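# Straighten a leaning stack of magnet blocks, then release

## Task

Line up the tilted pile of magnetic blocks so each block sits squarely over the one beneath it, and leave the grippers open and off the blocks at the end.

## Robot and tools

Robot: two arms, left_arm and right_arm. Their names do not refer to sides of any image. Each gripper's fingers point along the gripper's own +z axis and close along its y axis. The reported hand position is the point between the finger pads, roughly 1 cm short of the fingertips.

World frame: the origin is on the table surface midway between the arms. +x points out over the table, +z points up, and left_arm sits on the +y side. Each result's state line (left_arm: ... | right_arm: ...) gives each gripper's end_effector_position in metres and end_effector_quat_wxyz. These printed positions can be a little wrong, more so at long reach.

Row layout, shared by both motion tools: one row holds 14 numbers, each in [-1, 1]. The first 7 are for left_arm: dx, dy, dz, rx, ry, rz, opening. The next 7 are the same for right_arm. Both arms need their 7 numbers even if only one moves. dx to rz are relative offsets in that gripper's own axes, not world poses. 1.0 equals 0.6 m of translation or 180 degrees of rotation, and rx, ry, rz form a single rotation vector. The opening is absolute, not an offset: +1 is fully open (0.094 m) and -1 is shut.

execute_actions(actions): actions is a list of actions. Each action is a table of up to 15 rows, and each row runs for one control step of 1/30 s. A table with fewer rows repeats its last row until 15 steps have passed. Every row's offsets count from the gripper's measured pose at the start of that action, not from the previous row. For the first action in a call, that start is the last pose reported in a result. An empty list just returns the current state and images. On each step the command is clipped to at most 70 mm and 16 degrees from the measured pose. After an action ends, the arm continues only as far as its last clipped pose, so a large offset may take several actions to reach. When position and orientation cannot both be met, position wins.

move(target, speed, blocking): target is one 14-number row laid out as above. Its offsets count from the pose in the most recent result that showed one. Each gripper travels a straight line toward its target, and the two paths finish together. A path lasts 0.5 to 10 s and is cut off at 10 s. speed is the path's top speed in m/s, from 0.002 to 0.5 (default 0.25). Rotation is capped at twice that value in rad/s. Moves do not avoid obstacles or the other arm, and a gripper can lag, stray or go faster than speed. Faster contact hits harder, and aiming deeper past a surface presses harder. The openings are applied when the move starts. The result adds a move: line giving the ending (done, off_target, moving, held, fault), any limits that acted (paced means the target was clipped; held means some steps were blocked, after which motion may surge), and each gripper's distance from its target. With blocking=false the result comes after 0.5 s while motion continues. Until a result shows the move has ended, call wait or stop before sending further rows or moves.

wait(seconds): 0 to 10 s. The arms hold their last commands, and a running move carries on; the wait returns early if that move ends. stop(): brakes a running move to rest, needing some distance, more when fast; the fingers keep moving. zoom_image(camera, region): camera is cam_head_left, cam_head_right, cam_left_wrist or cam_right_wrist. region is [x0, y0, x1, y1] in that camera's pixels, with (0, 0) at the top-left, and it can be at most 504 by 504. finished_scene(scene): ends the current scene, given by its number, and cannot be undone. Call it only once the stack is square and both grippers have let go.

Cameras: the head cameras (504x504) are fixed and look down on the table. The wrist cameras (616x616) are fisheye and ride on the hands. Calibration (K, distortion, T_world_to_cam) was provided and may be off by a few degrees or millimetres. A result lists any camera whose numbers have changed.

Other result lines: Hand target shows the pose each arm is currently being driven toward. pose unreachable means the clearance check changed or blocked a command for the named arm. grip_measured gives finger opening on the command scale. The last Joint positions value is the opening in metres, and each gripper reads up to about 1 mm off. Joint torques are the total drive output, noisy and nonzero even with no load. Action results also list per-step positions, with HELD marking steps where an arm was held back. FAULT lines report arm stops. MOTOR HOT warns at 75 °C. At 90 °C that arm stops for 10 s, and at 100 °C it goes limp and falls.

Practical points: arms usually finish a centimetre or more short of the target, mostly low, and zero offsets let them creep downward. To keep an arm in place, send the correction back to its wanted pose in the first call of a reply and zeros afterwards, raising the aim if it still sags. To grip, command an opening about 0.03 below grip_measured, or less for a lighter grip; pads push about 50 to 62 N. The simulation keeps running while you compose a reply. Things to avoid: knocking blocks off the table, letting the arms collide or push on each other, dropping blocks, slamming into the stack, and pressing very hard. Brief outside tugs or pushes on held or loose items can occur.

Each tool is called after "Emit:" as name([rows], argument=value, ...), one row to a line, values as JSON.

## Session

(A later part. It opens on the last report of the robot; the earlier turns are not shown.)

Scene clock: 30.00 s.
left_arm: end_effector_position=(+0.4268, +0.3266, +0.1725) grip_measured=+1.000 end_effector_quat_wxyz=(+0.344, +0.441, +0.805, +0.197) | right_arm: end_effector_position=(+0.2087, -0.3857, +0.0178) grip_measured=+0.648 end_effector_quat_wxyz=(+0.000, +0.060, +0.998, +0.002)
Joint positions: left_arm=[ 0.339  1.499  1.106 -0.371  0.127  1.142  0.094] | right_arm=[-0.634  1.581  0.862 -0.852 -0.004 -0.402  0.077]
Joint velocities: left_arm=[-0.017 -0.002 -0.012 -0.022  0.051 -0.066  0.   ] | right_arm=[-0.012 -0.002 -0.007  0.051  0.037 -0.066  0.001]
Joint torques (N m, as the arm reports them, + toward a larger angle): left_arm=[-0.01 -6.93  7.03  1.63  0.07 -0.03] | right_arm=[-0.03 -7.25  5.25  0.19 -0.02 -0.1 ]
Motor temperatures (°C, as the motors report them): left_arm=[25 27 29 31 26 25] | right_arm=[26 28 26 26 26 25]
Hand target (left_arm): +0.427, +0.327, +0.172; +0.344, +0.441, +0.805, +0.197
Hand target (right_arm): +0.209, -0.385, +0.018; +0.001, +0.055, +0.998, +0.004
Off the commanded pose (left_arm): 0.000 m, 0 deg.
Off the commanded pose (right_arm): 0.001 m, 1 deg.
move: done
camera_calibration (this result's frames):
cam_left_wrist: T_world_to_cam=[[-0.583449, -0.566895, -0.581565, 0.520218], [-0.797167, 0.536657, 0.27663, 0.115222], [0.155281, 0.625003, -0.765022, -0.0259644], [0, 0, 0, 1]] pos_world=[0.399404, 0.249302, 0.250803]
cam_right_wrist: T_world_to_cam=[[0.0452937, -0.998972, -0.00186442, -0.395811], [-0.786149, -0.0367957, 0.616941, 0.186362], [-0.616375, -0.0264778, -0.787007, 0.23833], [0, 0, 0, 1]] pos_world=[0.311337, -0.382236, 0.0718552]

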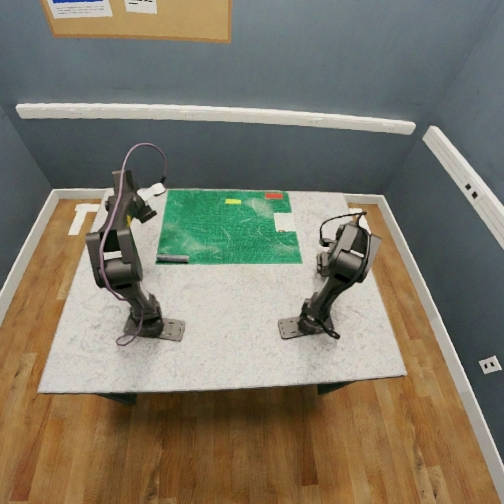

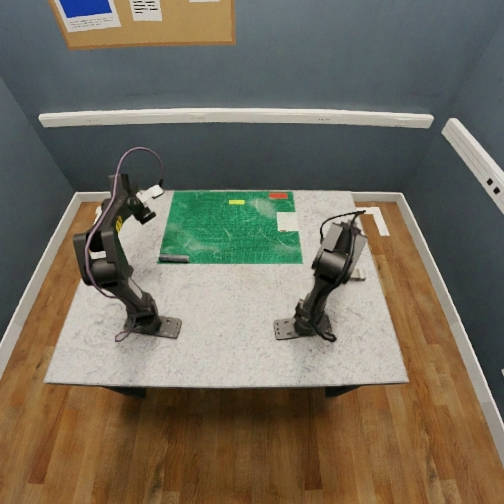

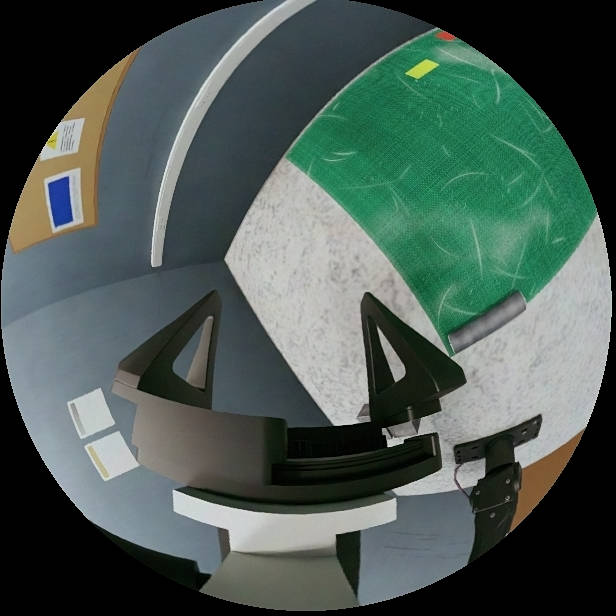

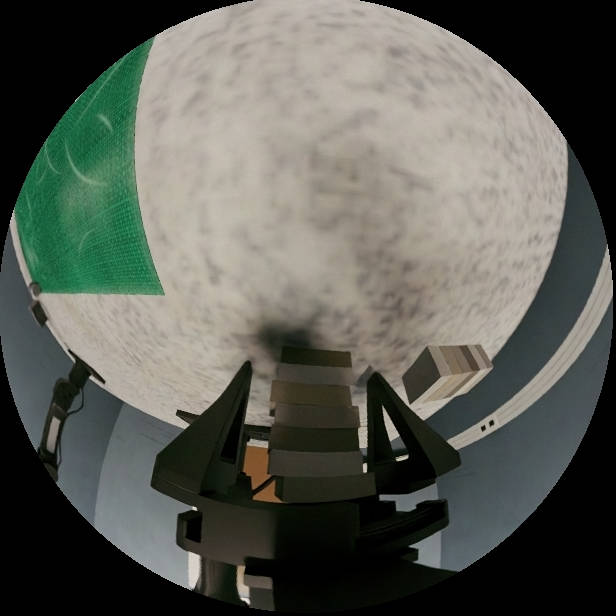

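Emit:
execute_actions([
  [[0,0,0,0,0,0,1,0,-0.004,0,0,0,0,0.57],[0,0,0,0,0,0,1,0,-0.004,0,0,0,0,0.49],[0,0,0,0,0,0,1,0,-0.004,0,0,0,0,0.42],[0,0,0,0,0,0,1,0,-0.004,0,0,0,0,0.36],[0,0,0,0,0,0,1,0,-0.004,0,0,0,0,0.31],[0,0,0,0,0,0,1,0,-0.004,0,0,0,0,0.27],[0,0,0,0,0,0,1,0,-0.004,0,0,0,0,0.24],[0,0,0,0,0,0,1,0,-0.004,0,0,0,0,0.22],[0,0,0,0,0,0,1,0,-0.004,0,0,0,0,0.20],[0,0,0,0,0,0,1,0,-0.004,0,0,0,0,0.185],[0,0,0,0,0,0,1,0,-0.004,0,0,0,0,0.17],[0,0,0,0,0,0,1,0,-0.004,0,0,0,0,0.155],[0,0,0,0,0,0,1,0,-0.004,0,0,0,0,0.14],[0,0,0,0,0,0,1,0,-0.004,0,0,0,0,0.125],[0,0,0,0,0,0,1,0,-0.004,0,0,0,0,0.11]],
  [[0,0,0,0,0,0,1,0,-0.004,0,0,0,0,0.095],[0,0,0,0,0,0,1,0,-0.004,0,0,0,0,0.08],[0,0,0,0,0,0,1,0,-0.004,0,0,0,0,0.065],[0,0,0,0,0,0,1,0,-0.004,0,0,0,0,0.05],[0,0,0,0,0,0,1,0,-0.004,0,0,0,0,0.035],[0,0,0,0,0,0,1,0,-0.004,0,0,0,0,0.02],[0,0,0,0,0,0,1,0,-0.004,0,0,0,0,0.005],[0,0,0,0,0,0,1,0,-0.004,0,0,0,0,-0.01],[0,0,0,0,0,0,1,0,-0.004,0,0,0,0,-0.025],[0,0,0,0,0,0,1,0,-0.004,0,0,0,0,-0.04],[0,0,0,0,0,0,1,0,-0.004,0,0,0,0,-0.055],[0,0,0,0,0,0,1,0,-0.004,0,0,0,0,-0.07],[0,0,0,0,0,0,1,0,-0.004,0,0,0,0,-0.085],[0,0,0,0,0,0,1,0,-0.004,0,0,0,0,-0.10],[0,0,0,0,0,0,1,0,-0.004,0,0,0,0,-0.115]],
  [[0,0,0,0,0,0,1,0,0,0,0,0,0,-0.13],[0,0,0,0,0,0,1,0,0,0,0,0,0,-0.145],[0,0,0,0,0,0,1,0,0,0,0,0,0,-0.16],[0,0,0,0,0,0,1,0,0,0,0,0,0,-0.175],[0,0,0,0,0,0,1,0,0,0,0,0,0,-0.19],[0,0,0,0,0,0,1,0,0,0,0,0,0,-0.205]],
])

Emit:
zoom_image(camera="cam_right_wrist", region=[220, 330, 410, 520])

Scene clock: 32.27 s.
left_arm: end_effector_position=(+0.4268, +0.3266, +0.1725) grip_measured=+1.000 end_effector_quat_wxyz=(+0.344, +0.441, +0.805, +0.197) | right_arm: end_effector_position=(+0.2082, -0.3853, +0.0178) grip_measured=-0.138 end_effector_quat_wxyz=(-0.001, +0.057, +0.998, +0.003)
Joint positions: left_arm=[ 0.339  1.499  1.106 -0.371  0.127  1.142  0.094] | right_arm=[-0.634  1.581  0.862 -0.855 -0.005 -0.408  0.041]
Joint velocities: left_arm=[ 0.002 -0.002 -0.022  0.022  0.007 -0.051  0.   ] | right_arm=[ 0.002 -0.002 -0.012  0.022  0.066 -0.095 -0.   ]
Joint torques (N m, as the arm reports them, + toward a larger angle): left_arm=[ 0.03 -6.96  7.04  1.64  0.07 -0.02] | right_arm=[ 0.01 -7.18  5.26  0.14 -0.01 -0.02]
Motor temperatures (°C, as the motors report them): left_arm=[25 27 29 31 26 25] | right_arm=[26 28 26 26 26 25]
Hand target (left_arm): +0.427, +0.327, +0.172; +0.344, +0.441, +0.805, +0.197
Hand target (right_arm): +0.208, -0.385, +0.018; -0.000, +0.057, +0.998, +0.004
Off the commanded pose (left_arm): 0.000 m, 0 deg.
Off the commanded pose (right_arm): 0.000 m, 0 deg.
Step readings (end_effector_position; steps 1 to 15: 1st action; 16 to 30: 2nd action; 31 to 45: 3rd action):
0: left_arm (+0.4268, +0.3266, +0.1725) | right_arm (+0.2087, -0.3857, +0.0178)
1: left_arm (+0.4268, +0.3266, +0.1725) | right_arm (+0.2087, -0.3858, +0.0178)
2: left_arm (+0.4268, +0.3266, +0.1725) | right_arm (+0.2087, -0.3859, +0.0178)
4: left_arm (+0.4268, +0.3266, +0.1725) | right_arm (+0.2086, -0.3860, +0.0178)
8: left_arm (+0.4268, +0.3266, +0.1725) | right_arm (+0.2086, -0.3860, +0.0178)
15: left_arm (+0.4268, +0.3266, +0.1725) | right_arm (+0.2086, -0.3860, +0.0178)
16: left_arm (+0.4268, +0.3266, +0.1725) | right_arm (+0.2086, -0.3860, +0.0178)
17: left_arm (+0.4268, +0.3266, +0.1725) | right_arm (+0.2085, -0.3861, +0.0178)
19: left_arm (+0.4268, +0.3266, +0.1725) | right_arm (+0.2085, -0.3861, +0.0178)
23: left_arm (+0.4268, +0.3266, +0.1725) | right_arm (+0.2087, -0.3849, +0.0178)
30: left_arm (+0.4268, +0.3266, +0.1725) | right_arm (+0.2083, -0.3850, +0.0178)
31: left_arm (+0.4268, +0.3266, +0.1725) | right_arm (+0.2082, -0.3851, +0.0178)
32: left_arm (+0.4268, +0.3266, +0.1725) | right_arm (+0.2082, -0.3853, +0.0178)
34: left_arm (+0.4268, +0.3266, +0.1725) | right_arm (+0.2082, -0.3853, +0.0178)
38: left_arm (+0.4268, +0.3266, +0.1725) | right_arm (+0.2082, -0.3853, +0.0178)
45: end_effector_position above
camera_calibration (this result's frames):
cam_left_wrist: T_world_to_cam=[[-0.583449, -0.566895, -0.581565, 0.520218], [-0.797167, 0.536657, 0.27663, 0.115222], [0.155281, 0.625003, -0.765022, -0.0259644], [0, 0, 0, 1]] pos_world=[0.399404, 0.249302, 0.250803]
cam_right_wrist: T_world_to_cam=[[0.0513812, -0.99867, -0.0041527, -0.396399], [-0.784527, -0.0429359, 0.618607, 0.183182], [-0.617962, -0.0285268, -0.78569, 0.2375], [0, 0, 0, 1]] pos_world=[0.310845, -0.381232, 0.0716378]

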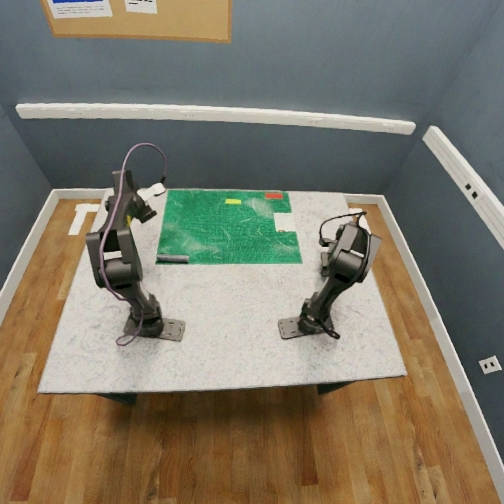

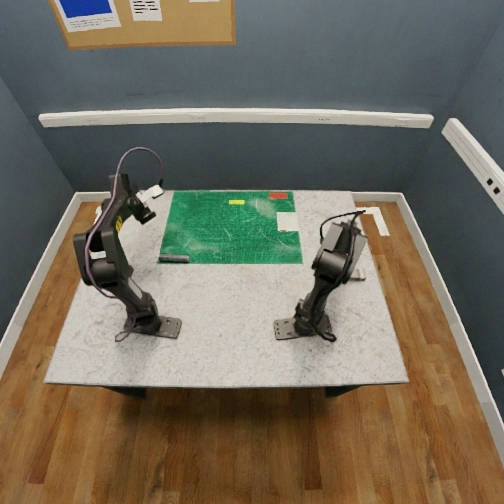

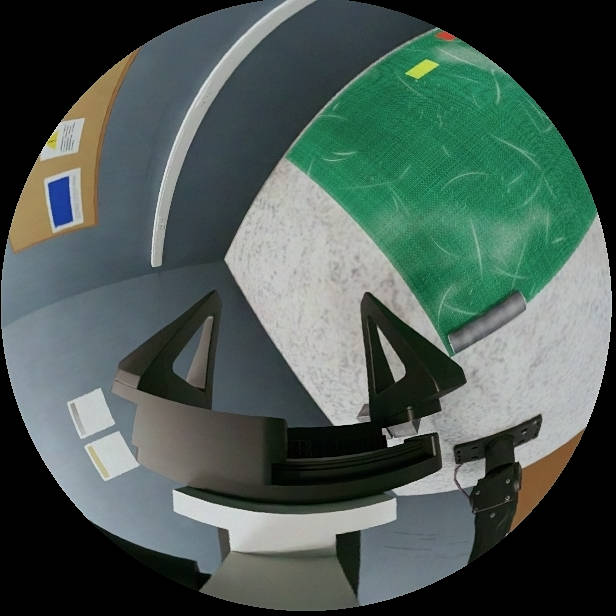

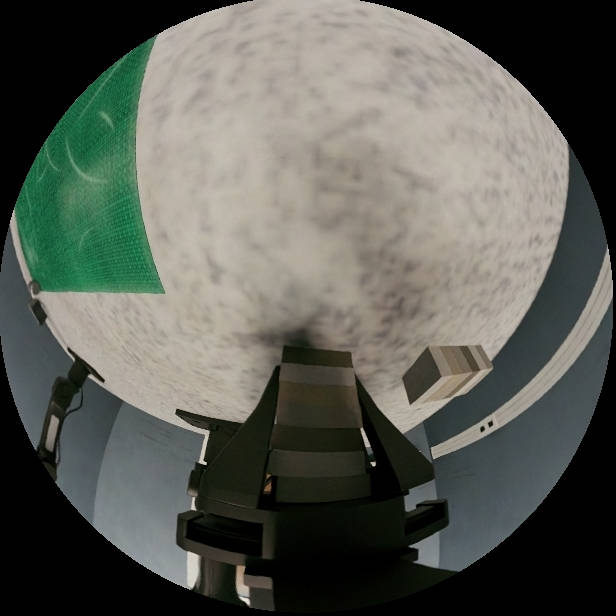

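Region (220, 330, 410, 520) of cam_right_wrist's 616x616 image, scaled by 2.653, with more detail than that image has.

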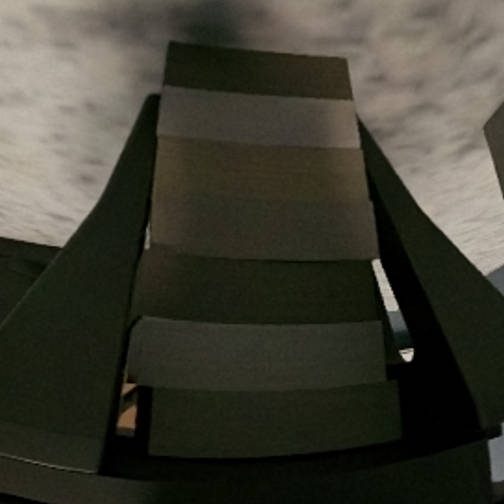

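Emit:
execute_actions([
  [[0,0,0,0,0,0,1,0,0,0,0,0,0,-0.11],[0,0,0,0,0,0,1,0,0,0,0,0,0,-0.07],[0,0,0,0,0,0,1,0,0,0,0,0,0,-0.02],[0,0,0,0,0,0,1,0,0,0,0,0,0,0.04],[0,0,0,0,0,0,1,0,0,0,0,0,0,0.1],[0,0,0,0,0,0,1,0,0,0,0,0,0,0.16],[0,0,0,0,0,0,1,0,0,0,0,0,0,0.22]],
])

Emit:
move(target=[0,0,0,0,0,0,1,-0.0075,-0.0025,-0.067,0.0028,-0.0064,0,0.22], speed=0.06)

Emit:
zoom_image(camera="cam_right_wrist", region=[220, 290, 410, 480])

Scene clock: 33.40 s.
left_arm: end_effector_position=(+0.4268, +0.3266, +0.1725) grip_measured=+1.000 end_effector_quat_wxyz=(+0.344, +0.441, +0.805, +0.197) | right_arm: end_effector_position=(+0.2081, -0.3853, +0.0178) grip_measured=+0.218 end_effector_quat_wxyz=(-0.001, +0.057, +0.998, +0.003)
Joint positions: left_arm=[ 0.339  1.499  1.106 -0.371  0.127  1.142  0.094] | right_arm=[-0.634  1.581  0.862 -0.855 -0.005 -0.408  0.057]
Joint velocities: left_arm=[-0.012 -0.002 -0.017  0.007 -0.022  0.037  0.   ] | right_arm=[-0.002 -0.022 -0.007 -0.066 -0.037  0.007  0.   ]
Joint torques (N m, as the arm reports them, + toward a larger angle): left_arm=[ 0.06 -6.92  7.03  1.64  0.07 -0.02] | right_arm=[ 0.03 -7.13  5.33  0.15 -0.02  0.01]
Motor temperatures (°C, as the motors report them): left_arm=[25 27 30 31 26 25] | right_arm=[26 28 26 26 26 25]
Hand target (left_arm): +0.427, +0.327, +0.172; +0.344, +0.441, +0.805, +0.197
Hand target (right_arm): +0.208, -0.385, +0.018; -0.001, +0.057, +0.998, +0.003
Off the commanded pose (left_arm): 0.000 m, 0 deg.
Off the commanded pose (right_arm): 0.000 m, 0 deg.
Step readings (end_effector_position):
0: left_arm (+0.4268, +0.3266, +0.1725) | right_arm (+0.2082, -0.3853, +0.0178)
1: left_arm (+0.4268, +0.3266, +0.1725) | right_arm (+0.2081, -0.3853, +0.0178)
2: left_arm (+0.4268, +0.3266, +0.1725) | right_arm (+0.2081, -0.3853, +0.0178)
4: left_arm (+0.4268, +0.3266, +0.1725) | right_arm (+0.2081, -0.3853, +0.0178)
8: left_arm (+0.4268, +0.3266, +0.1725) | right_arm (+0.2081, -0.3853, +0.0178)
15: end_effector_position above
camera_calibration (this result's frames):
cam_left_wrist: T_world_to_cam=[[-0.583449, -0.566895, -0.581565, 0.520218], [-0.797167, 0.536657, 0.27663, 0.115222], [0.155281, 0.625003, -0.765022, -0.0259644], [0, 0, 0, 1]] pos_world=[0.399404, 0.249302, 0.250803]
cam_right_wrist: T_world_to_cam=[[0.0513821, -0.998672, -0.00383219, -0.396462], [-0.784409, -0.0427326, 0.61877, 0.183204], [-0.618112, -0.0287877, -0.785563, 0.237406], [0, 0, 0, 1]] pos_world=[0.310821, -0.381273, 0.0716166]

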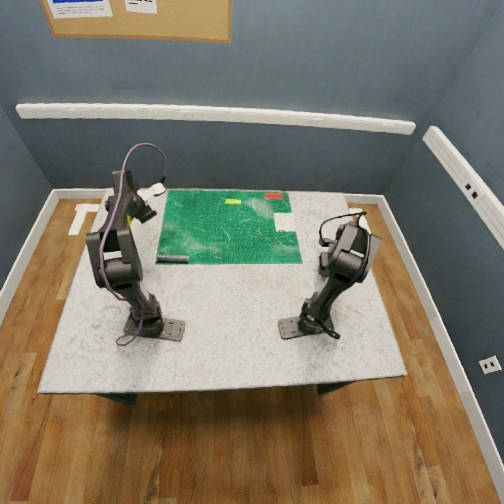

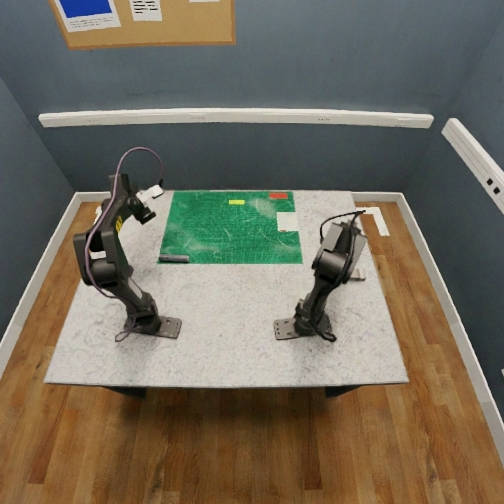

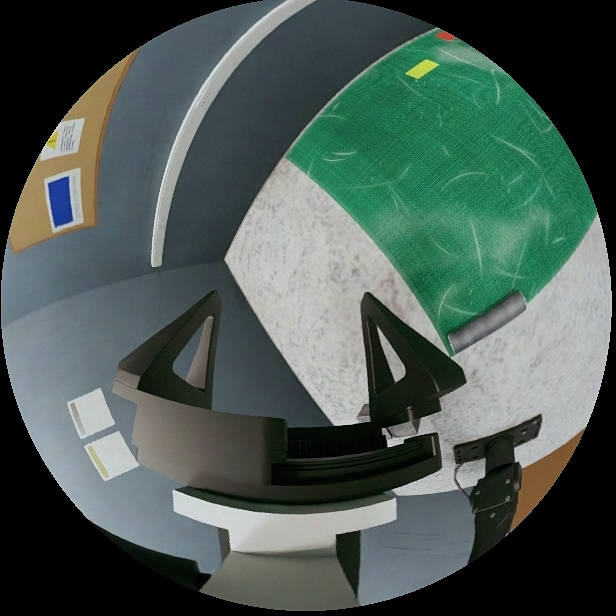

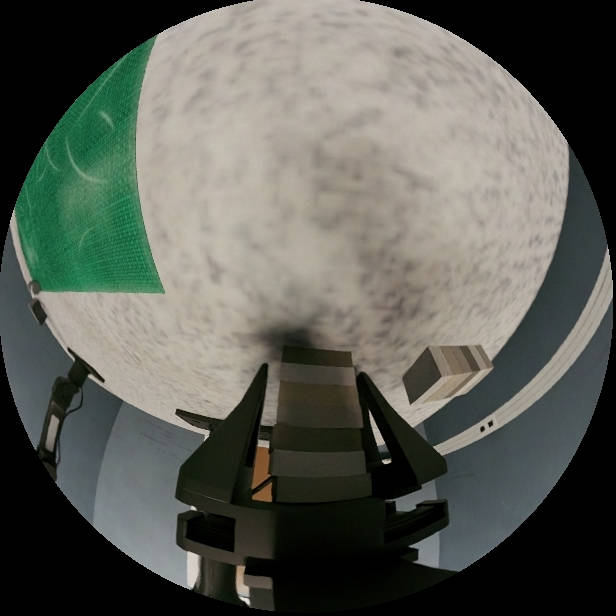

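Scene clock: 34.57 s.
left_arm: end_effector_position=(+0.4268, +0.3266, +0.1725) grip_measured=+1.000 end_effector_quat_wxyz=(+0.344, +0.441, +0.805, +0.197) | right_arm: end_effector_position=(+0.2046, -0.3834, +0.0451) grip_measured=+0.218 end_effector_quat_wxyz=(-0.009, +0.057, +0.998, +0.007)
Joint positions: left_arm=[ 0.339  1.499  1.106 -0.371  0.127  1.142  0.094] | right_arm=[-0.634  1.538  0.937 -0.993 -0.004 -0.408  0.057]
Joint velocities: left_arm=[ 0.002 -0.007 -0.017  0.007  0.007 -0.007  0.   ] | right_arm=[-0.007 -0.007  0.012 -0.066 -0.081 -0.081  0.   ]
Joint torques (N m, as the arm reports them, + toward a larger angle): left_arm=[ 0.04 -6.94  7.06  1.64  0.07 -0.02] | right_arm=[ 0.01 -9.01  7.55  0.03 -0.01 -0.03]
Motor temperatures (°C, as the motors report them): left_arm=[25 27 30 31 26 25] | right_arm=[26 28 26 26 26 25]
Hand target (left_arm): +0.427, +0.327, +0.172; +0.344, +0.441, +0.805, +0.197
Hand target (right_arm): +0.212, -0.388, +0.058; +0.009, +0.057, +0.998, -0.002
Off the commanded pose (left_arm): 0.000 m, 0 deg.
Off the commanded pose (right_arm): 0.016 m, 2 deg.
move: off_target (right_arm)
camera_calibration (this result's frames):
cam_left_wrist: T_world_to_cam=[[-0.583449, -0.566895, -0.581565, 0.520218], [-0.797167, 0.536657, 0.27663, 0.115222], [0.155281, 0.625003, -0.765022, -0.0259644], [0, 0, 0, 1]] pos_world=[0.399404, 0.249302, 0.250803]
cam_right_wrist: T_world_to_cam=[[0.051244, -0.998593, -0.0136466, -0.393751], [-0.774162, -0.0483521, 0.631138, 0.158826], [-0.63091, -0.0217773, -0.775551, 0.261628], [0, 0, 0, 1]] pos_world=[0.308199, -0.37982, 0.0972912]

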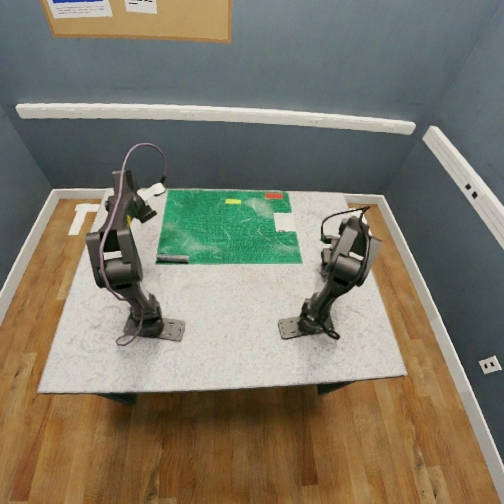

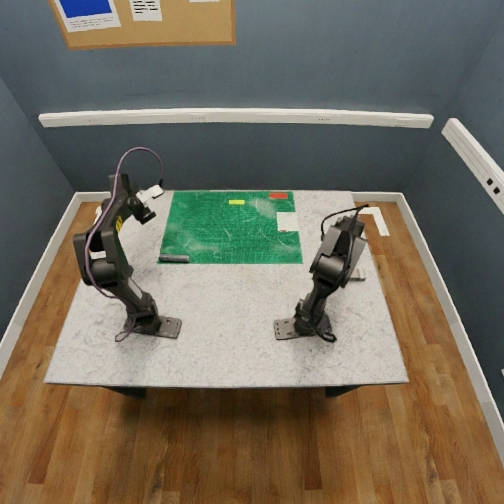

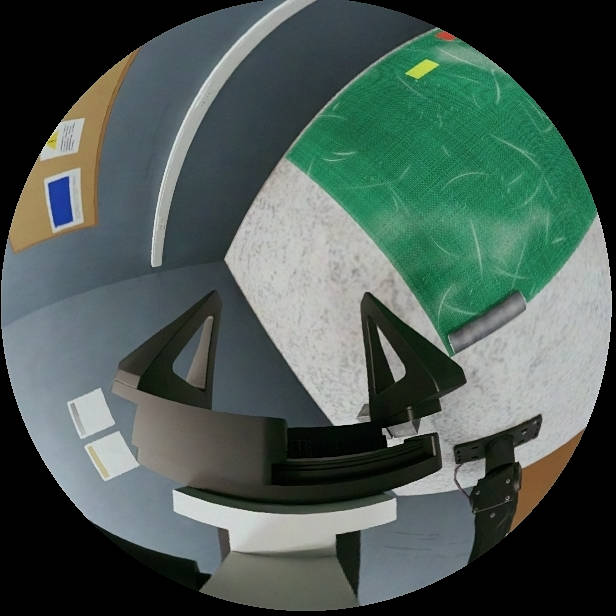

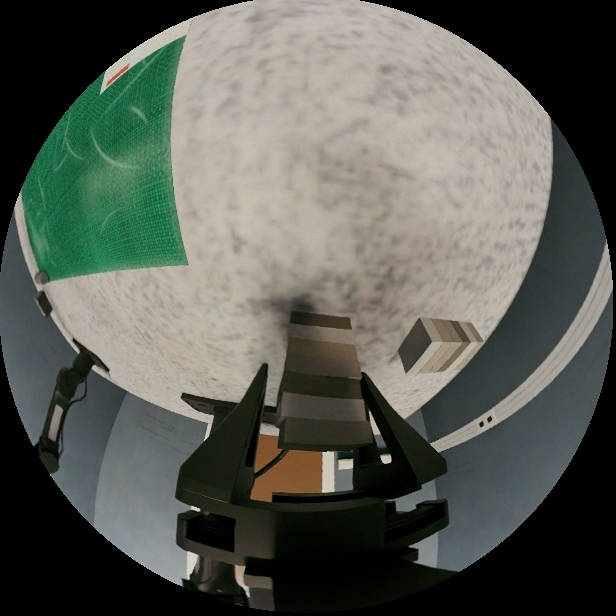

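Region (220, 290, 410, 480) of cam_right_wrist's 616x616 image, scaled by 2.653, with more detail than that image has.

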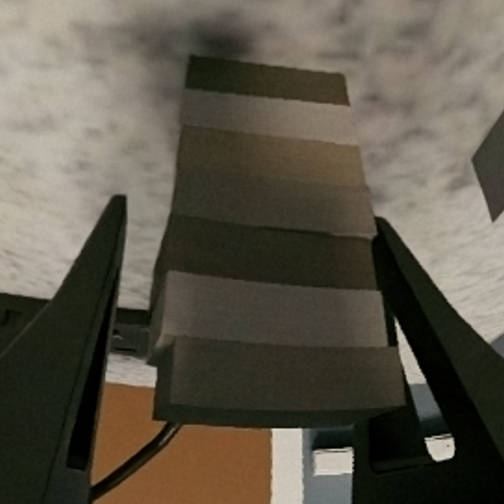

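Emit:
execute_actions([
  [[0,0,0,0,0,0,1,-0.018,-0.008,-0.024,0.007,-0.016,0,0.2],[0,0,0,0,0,0,1,-0.021,-0.009,-0.027,0.008,-0.019,0,0.18],[0,0,0,0,0,0,1,-0.0255,-0.011,-0.0305,0.0097,-0.0225,0,0.16]],
])

Scene clock: 35.77 s.
left_arm: end_effector_position=(+0.4268, +0.3266, +0.1725) grip_measured=+1.000 end_effector_quat_wxyz=(+0.344, +0.441, +0.805, +0.197) | right_arm: end_effector_position=(+0.2043, -0.3832, +0.0451) grip_measured=+0.162 end_effector_quat_wxyz=(-0.010, +0.057, +0.998, +0.007)
Joint positions: left_arm=[ 0.339  1.499  1.106 -0.371  0.127  1.142  0.094] | right_arm=[-0.634  1.538  0.937 -0.995 -0.004 -0.408  0.055]
Joint velocities: left_arm=[-0.012 -0.002  0.002  0.051  0.051 -0.066  0.   ] | right_arm=[ 0.007  0.007 -0.022 -0.007  0.007  0.007  0.   ]
Joint torques (N m, as the arm reports them, + toward a larger angle): left_arm=[ 0.03 -6.91  7.04  1.64  0.07 -0.02] | right_arm=[ -0.03 -10.15   8.43   0.14   0.    -0.01]
Motor temperatures (°C, as the motors report them): left_arm=[25 27 30 31 26 25] | right_arm=[26 28 26 26 26 25]
Hand target (left_arm): +0.427, +0.327, +0.172; +0.344, +0.441, +0.805, +0.197
Hand target (right_arm): +0.219, -0.392, +0.063; +0.025, +0.057, +0.998, -0.010
Off the commanded pose (left_arm): 0.000 m, 0 deg.
Off the commanded pose (right_arm): 0.025 m, 4 deg.
Step readings (end_effector_position):
0: left_arm (+0.4268, +0.3266, +0.1725) | right_arm (+0.2043, -0.3832, +0.0451)
1: left_arm (+0.4268, +0.3266, +0.1725) | right_arm (+0.2043, -0.3832, +0.0451)
2: left_arm (+0.4268, +0.3266, +0.1725) | right_arm (+0.2043, -0.3832, +0.0451)
4: left_arm (+0.4268, +0.3266, +0.1725) | right_arm (+0.2043, -0.3832, +0.0451)
8: left_arm (+0.4268, +0.3266, +0.1725) | right_arm (+0.2043, -0.3832, +0.0451)
15: end_effector_position above
camera_calibration (this result's frames):
cam_left_wrist: T_world_to_cam=[[-0.583449, -0.566895, -0.581565, 0.520218], [-0.797167, 0.536657, 0.27663, 0.115222], [0.155281, 0.625003, -0.765022, -0.0259644], [0, 0, 0, 1]] pos_world=[0.399404, 0.249302, 0.250803]
cam_right_wrist: T_world_to_cam=[[0.0512254, -0.998582, -0.0144738, -0.3935], [-0.773327, -0.0488325, 0.632124, 0.158176], [-0.631935, -0.0211879, -0.774732, 0.261831], [0, 0, 0, 1]] pos_world=[0.307939, -0.37967, 0.0971662]

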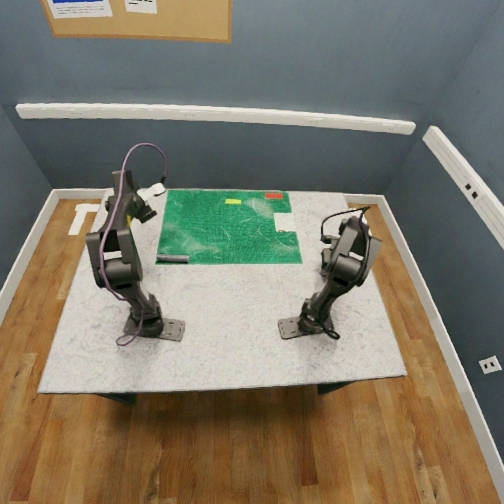

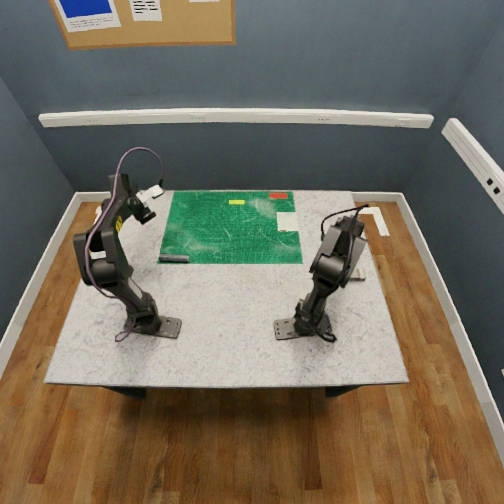

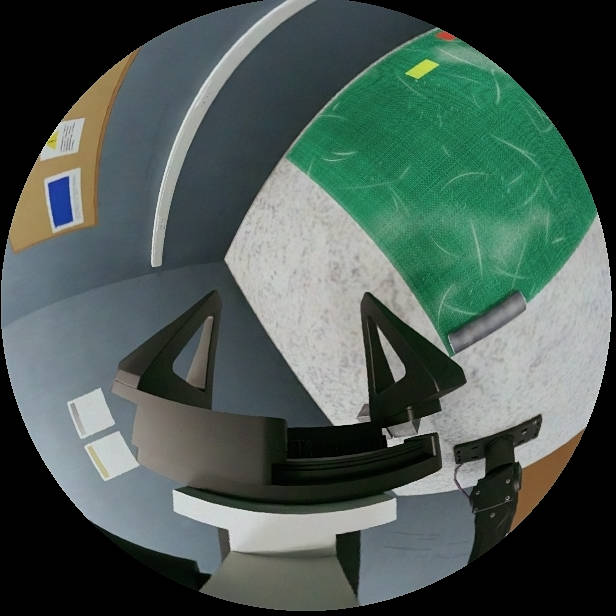

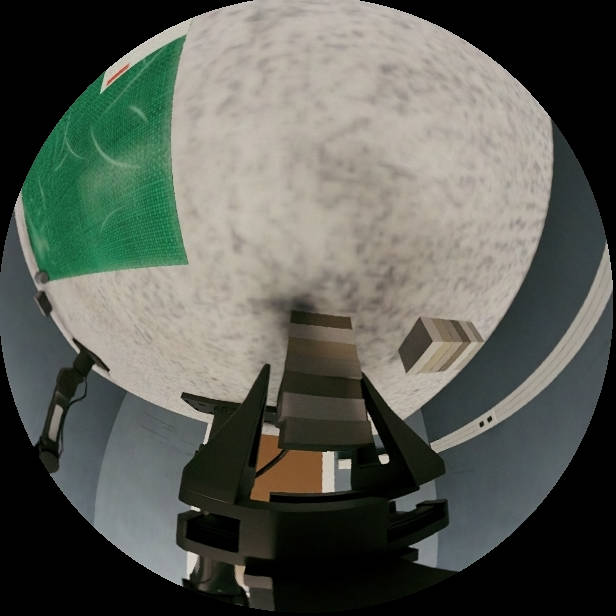

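Emit:
execute_actions([
  [[0,0,0,0,0,0,1,-0.023,-0.010,-0.0185,0.0057,-0.0131,0,0.16]],
])

Scene clock: 36.77 s.
left_arm: end_effector_position=(+0.4268, +0.3266, +0.1725) grip_measured=+1.000 end_effector_quat_wxyz=(+0.344, +0.441, +0.805, +0.197) | right_arm: end_effector_position=(+0.2043, -0.3832, +0.0451) grip_measured=+0.162 end_effector_quat_wxyz=(-0.010, +0.057, +0.998, +0.007)
Joint positions: left_arm=[ 0.339  1.499  1.106 -0.371  0.127  1.142  0.094] | right_arm=[-0.634  1.538  0.937 -0.995 -0.004 -0.408  0.055]
Joint velocities: left_arm=[-0.007  0.012  0.012 -0.007 -0.095 -0.007  0.   ] | right_arm=[-0.017  0.002 -0.007  0.037  0.066  0.022 -0.001]
Joint torques (N m, as the arm reports them, + toward a larger angle): left_arm=[ 0.02 -6.96  7.07  1.63  0.07 -0.02] | right_arm=[-0.03 -6.94  8.7   0.08 -0.01 -0.01]
Motor temperatures (°C, as the motors report them): left_arm=[25 27 30 31 26 25] | right_arm=[26 28 27 26 26 25]
Hand target (left_arm): +0.427, +0.327, +0.172; +0.344, +0.441, +0.805, +0.197
Hand target (right_arm): +0.217, -0.391, +0.056; +0.010, +0.057, +0.998, -0.003
Off the commanded pose (left_arm): 0.000 m, 0 deg.
Off the commanded pose (right_arm): 0.019 m, 3 deg.
Step readings (end_effector_position):
0: left_arm (+0.4268, +0.3266, +0.1725) | right_arm (+0.2043, -0.3832, +0.0451)
1: left_arm (+0.4268, +0.3266, +0.1725) | right_arm (+0.2043, -0.3832, +0.0451)
2: left_arm (+0.4268, +0.3266, +0.1725) | right_arm (+0.2043, -0.3832, +0.0451)
4: left_arm (+0.4268, +0.3266, +0.1725) | right_arm (+0.2043, -0.3832, +0.0451)
8: left_arm (+0.4268, +0.3266, +0.1725) | right_arm (+0.2043, -0.3832, +0.0451)
15: end_effector_position above
camera_calibration (this result's frames):
cam_left_wrist: T_world_to_cam=[[-0.583449, -0.566895, -0.581565, 0.520218], [-0.797167, 0.536657, 0.27663, 0.115222], [0.155281, 0.625003, -0.765022, -0.0259644], [0, 0, 0, 1]] pos_world=[0.399404, 0.249302, 0.250803]
cam_right_wrist: T_world_to_cam=[[0.0512254, -0.998582, -0.0144738, -0.3935], [-0.773327, -0.0488325, 0.632124, 0.158176], [-0.631935, -0.0211879, -0.774732, 0.261831], [0, 0, 0, 1]] pos_world=[0.307939, -0.37967, 0.0971662]

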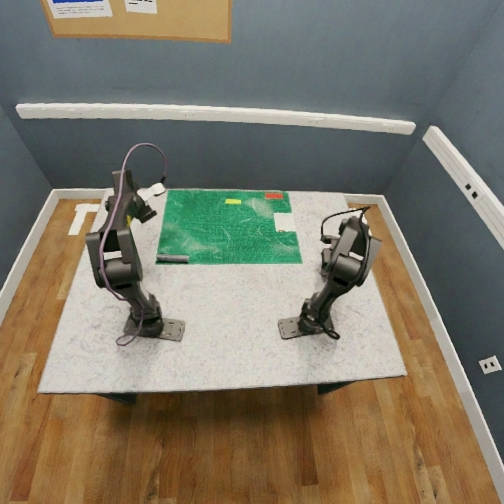

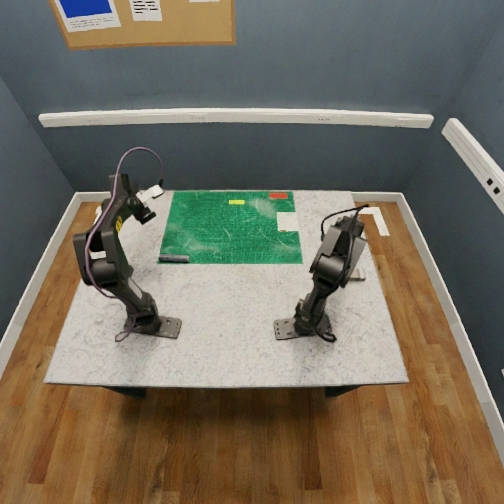

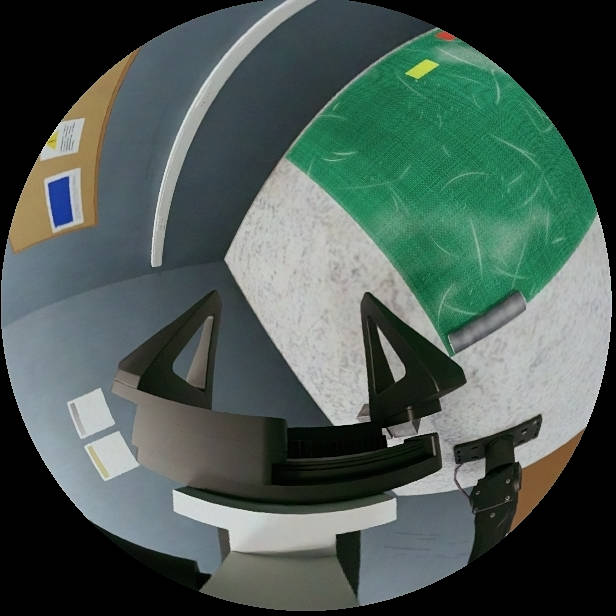

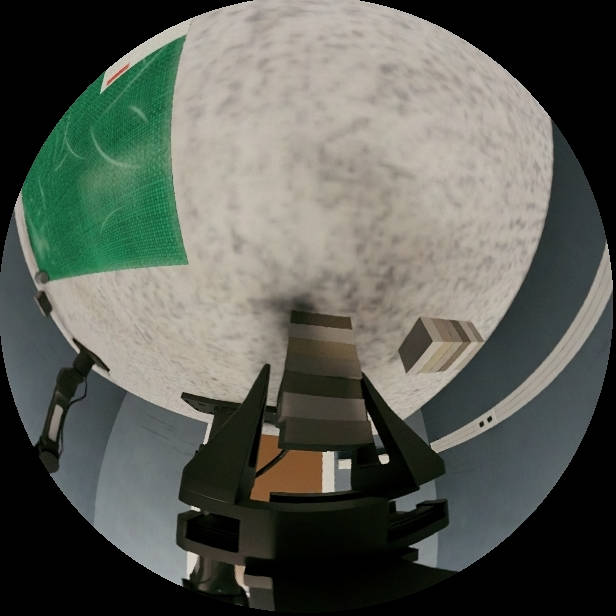

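Emit:
execute_actions(actions=[])

Scene clock: 37.53 s.
left_arm: end_effector_position=(+0.4268, +0.3266, +0.1725) grip_measured=+1.000 end_effector_quat_wxyz=(+0.344, +0.441, +0.805, +0.197) | right_arm: end_effector_position=(+0.2043, -0.3832, +0.0451) grip_measured=+0.162 end_effector_quat_wxyz=(-0.010, +0.057, +0.998, +0.007)
Joint positions: left_arm=[ 0.339  1.499  1.106 -0.371  0.127  1.142  0.094] | right_arm=[-0.634  1.538  0.937 -0.995 -0.004 -0.408  0.055]
Joint velocities: left_arm=[-0.002 -0.037 -0.007 -0.022 -0.007 -0.081  0.   ] | right_arm=[-0.007  0.002 -0.007  0.007 -0.022  0.051  0.   ]
Joint torques (N m, as the arm reports them, + toward a larger angle): left_arm=[ 0.02 -6.95  7.05  1.64  0.06 -0.02] | right_arm=[ 0.05 -7.03  8.49  0.11  0.   -0.01]
Motor temperatures (°C, as the motors report them): left_arm=[25 27 30 31 26 25] | right_arm=[26 28 27 26 26 25]
Hand target (left_arm): +0.427, +0.327, +0.172; +0.344, +0.441, +0.805, +0.197
Hand target (right_arm): +0.217, -0.391, +0.056; +0.010, +0.057, +0.998, -0.003
Off the commanded pose (left_arm): 0.000 m, 0 deg.
Off the commanded pose (right_arm): 0.019 m, 3 deg.
camera_calibration (this result's frames):
cam_left_wrist: T_world_to_cam=[[-0.583449, -0.566895, -0.581565, 0.520218], [-0.797167, 0.536657, 0.27663, 0.115222], [0.155281, 0.625003, -0.765022, -0.0259644], [0, 0, 0, 1]] pos_world=[0.399404, 0.249302, 0.250803]
cam_right_wrist: T_world_to_cam=[[0.0512254, -0.998582, -0.0144738, -0.3935], [-0.773327, -0.0488325, 0.632124, 0.158176], [-0.631935, -0.0211879, -0.774732, 0.261831], [0, 0, 0, 1]] pos_world=[0.307939, -0.37967, 0.0971662]

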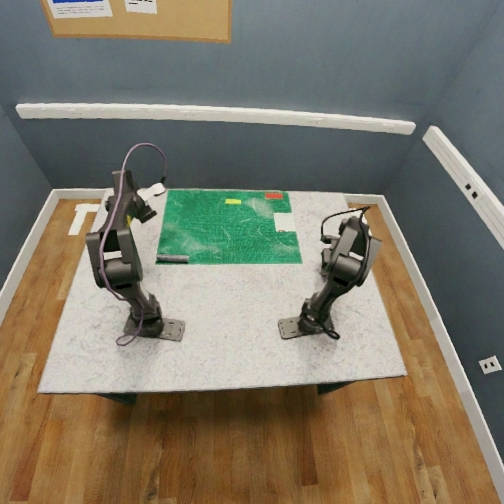

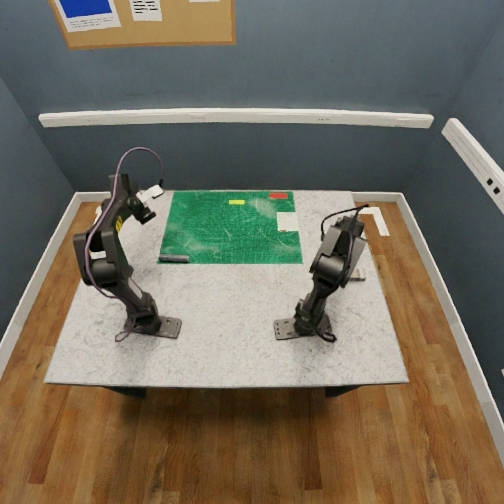

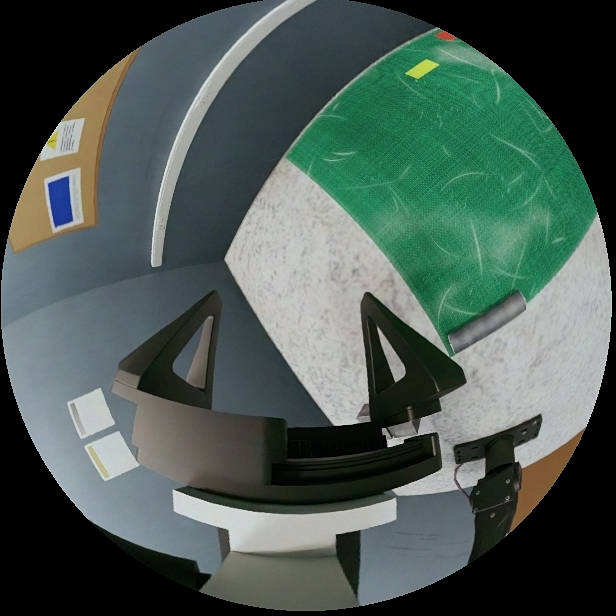

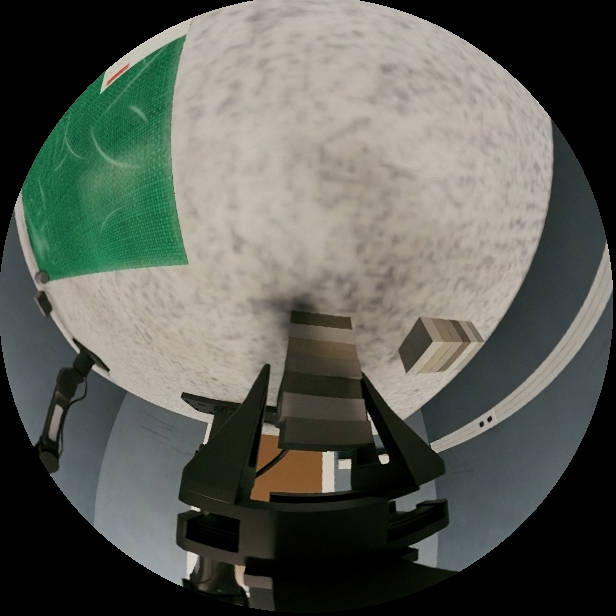

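Emit:
execute_actions([
  [[0,0,0,0,0,0,1,-0.005,-0.002,0,0.002,-0.004,0,0.16],[0,0,0,0,0,0,1,-0.008,-0.0035,0,0.003,-0.007,0,0.16],[0,0,0,0,0,0,1,-0.012,-0.005,0,0.0045,-0.010,0,0.16],[0,0,0,0,0,0,1,-0.015,-0.0065,0,0.0057,-0.013,0,0.16]],
])

Scene clock: 38.30 s.
left_arm: end_effector_position=(+0.4268, +0.3266, +0.1725) grip_measured=+1.000 end_effector_quat_wxyz=(+0.344, +0.441, +0.805, +0.197) | right_arm: end_effector_position=(+0.2096, -0.3863, +0.0450) grip_measured=+0.162 end_effector_quat_wxyz=(+0.001, +0.057, +0.998, +0.002)
Joint positions: left_arm=[ 0.339  1.499  1.106 -0.371  0.127  1.142  0.094] | right_arm=[-0.634  1.538  0.937 -0.97  -0.004 -0.408  0.055]
Joint velocities: left_arm=[ 0.002  0.002 -0.002  0.007  0.037  0.022  0.   ] | right_arm=[0.007 0.002 0.002 0.081 0.007 0.037 0.   ]
Joint torques (N m, as the arm reports them, + toward a larger angle): left_arm=[ 0.03 -6.95  7.06  1.63  0.07 -0.03] | right_arm=[-0.04 -7.38  5.21  0.38  0.    0.01]
Motor temperatures (°C, as the motors report them): left_arm=[25 27 30 31 26 25] | right_arm=[26 28 27 26 26 25]
Hand target (left_arm): +0.427, +0.327, +0.172; +0.344, +0.441, +0.805, +0.197
Hand target (right_arm): +0.213, -0.388, +0.045; +0.010, +0.057, +0.998, -0.002
Off the commanded pose (left_arm): 0.000 m, 0 deg.
Off the commanded pose (right_arm): 0.004 m, 1 deg.
Step readings (end_effector_position):
0: left_arm (+0.4268, +0.3266, +0.1725) | right_arm (+0.2043, -0.3832, +0.0451)
1: left_arm (+0.4268, +0.3266, +0.1725) | right_arm (+0.2043, -0.3832, +0.0451)
2: left_arm (+0.4268, +0.3266, +0.1725) | right_arm (+0.2044, -0.3832, +0.0451)
4: left_arm (+0.4268, +0.3266, +0.1725) | right_arm (+0.2054, -0.3838, +0.0451)
8: left_arm (+0.4268, +0.3266, +0.1725) | right_arm (+0.2082, -0.3854, +0.0450)
15: end_effector_position above
camera_calibration (this result's frames):
cam_left_wrist: T_world_to_cam=[[-0.583449, -0.566895, -0.581565, 0.520218], [-0.797167, 0.536657, 0.27663, 0.115222], [0.155281, 0.625003, -0.765022, -0.0259644], [0, 0, 0, 1]] pos_world=[0.399404, 0.249302, 0.250803]
cam_right_wrist: T_world_to_cam=[[0.0513921, -0.998678, -0.00102932, -0.39752], [-0.786742, -0.0411206, 0.615911, 0.16873], [-0.615139, -0.0308431, -0.787815, 0.258419], [0, 0, 0, 1]] pos_world=[0.31214, -0.382086, 0.0992542]

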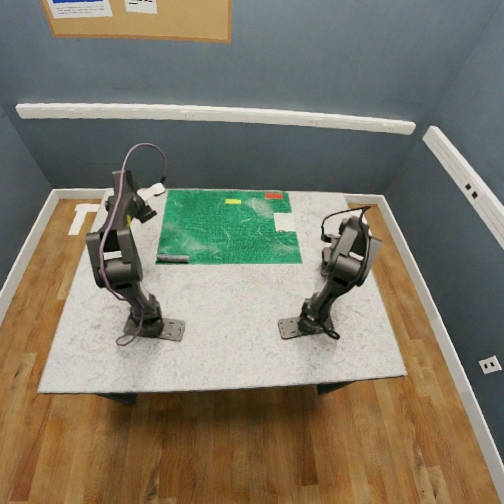

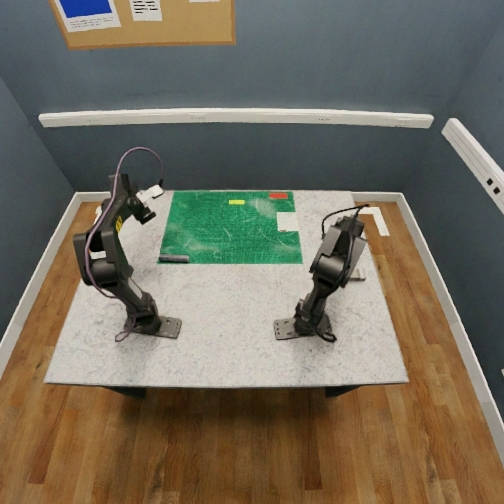

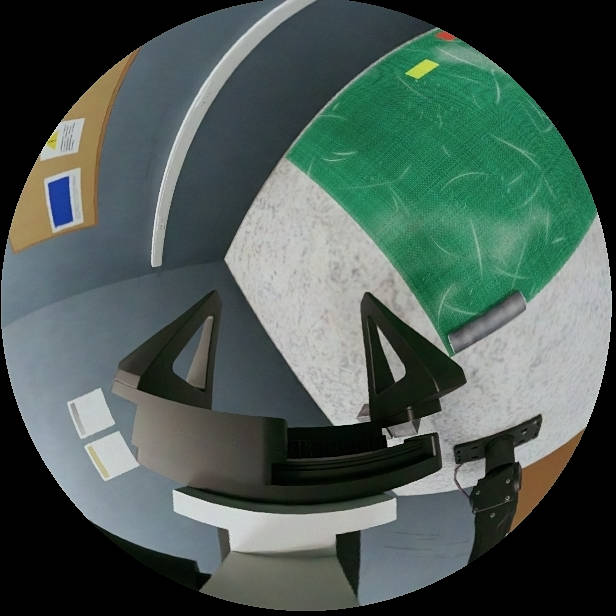

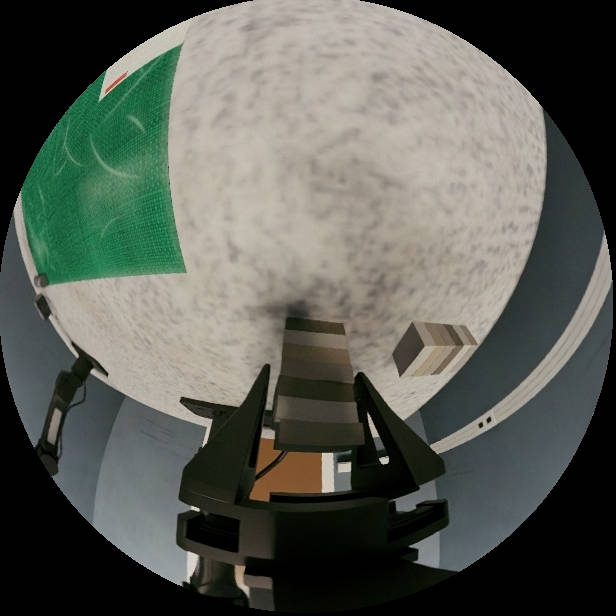

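Emit:
zoom_image(camera="cam_right_wrist", region=[220, 300, 410, 500])

Region (220, 300, 410, 500) of cam_right_wrist's 616x616 image, scaled by 2.520, with more detail than that image has; it fills the left 479 columns of this view, and the rest is white.

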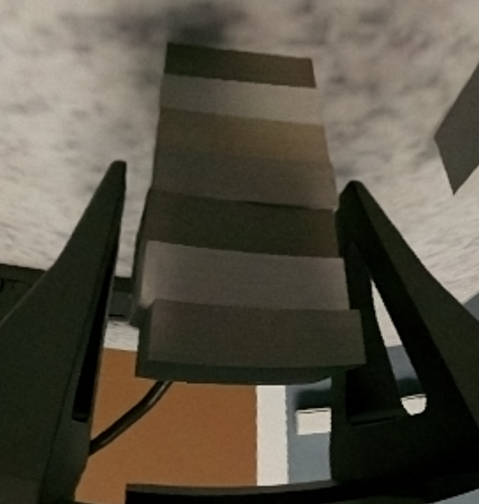

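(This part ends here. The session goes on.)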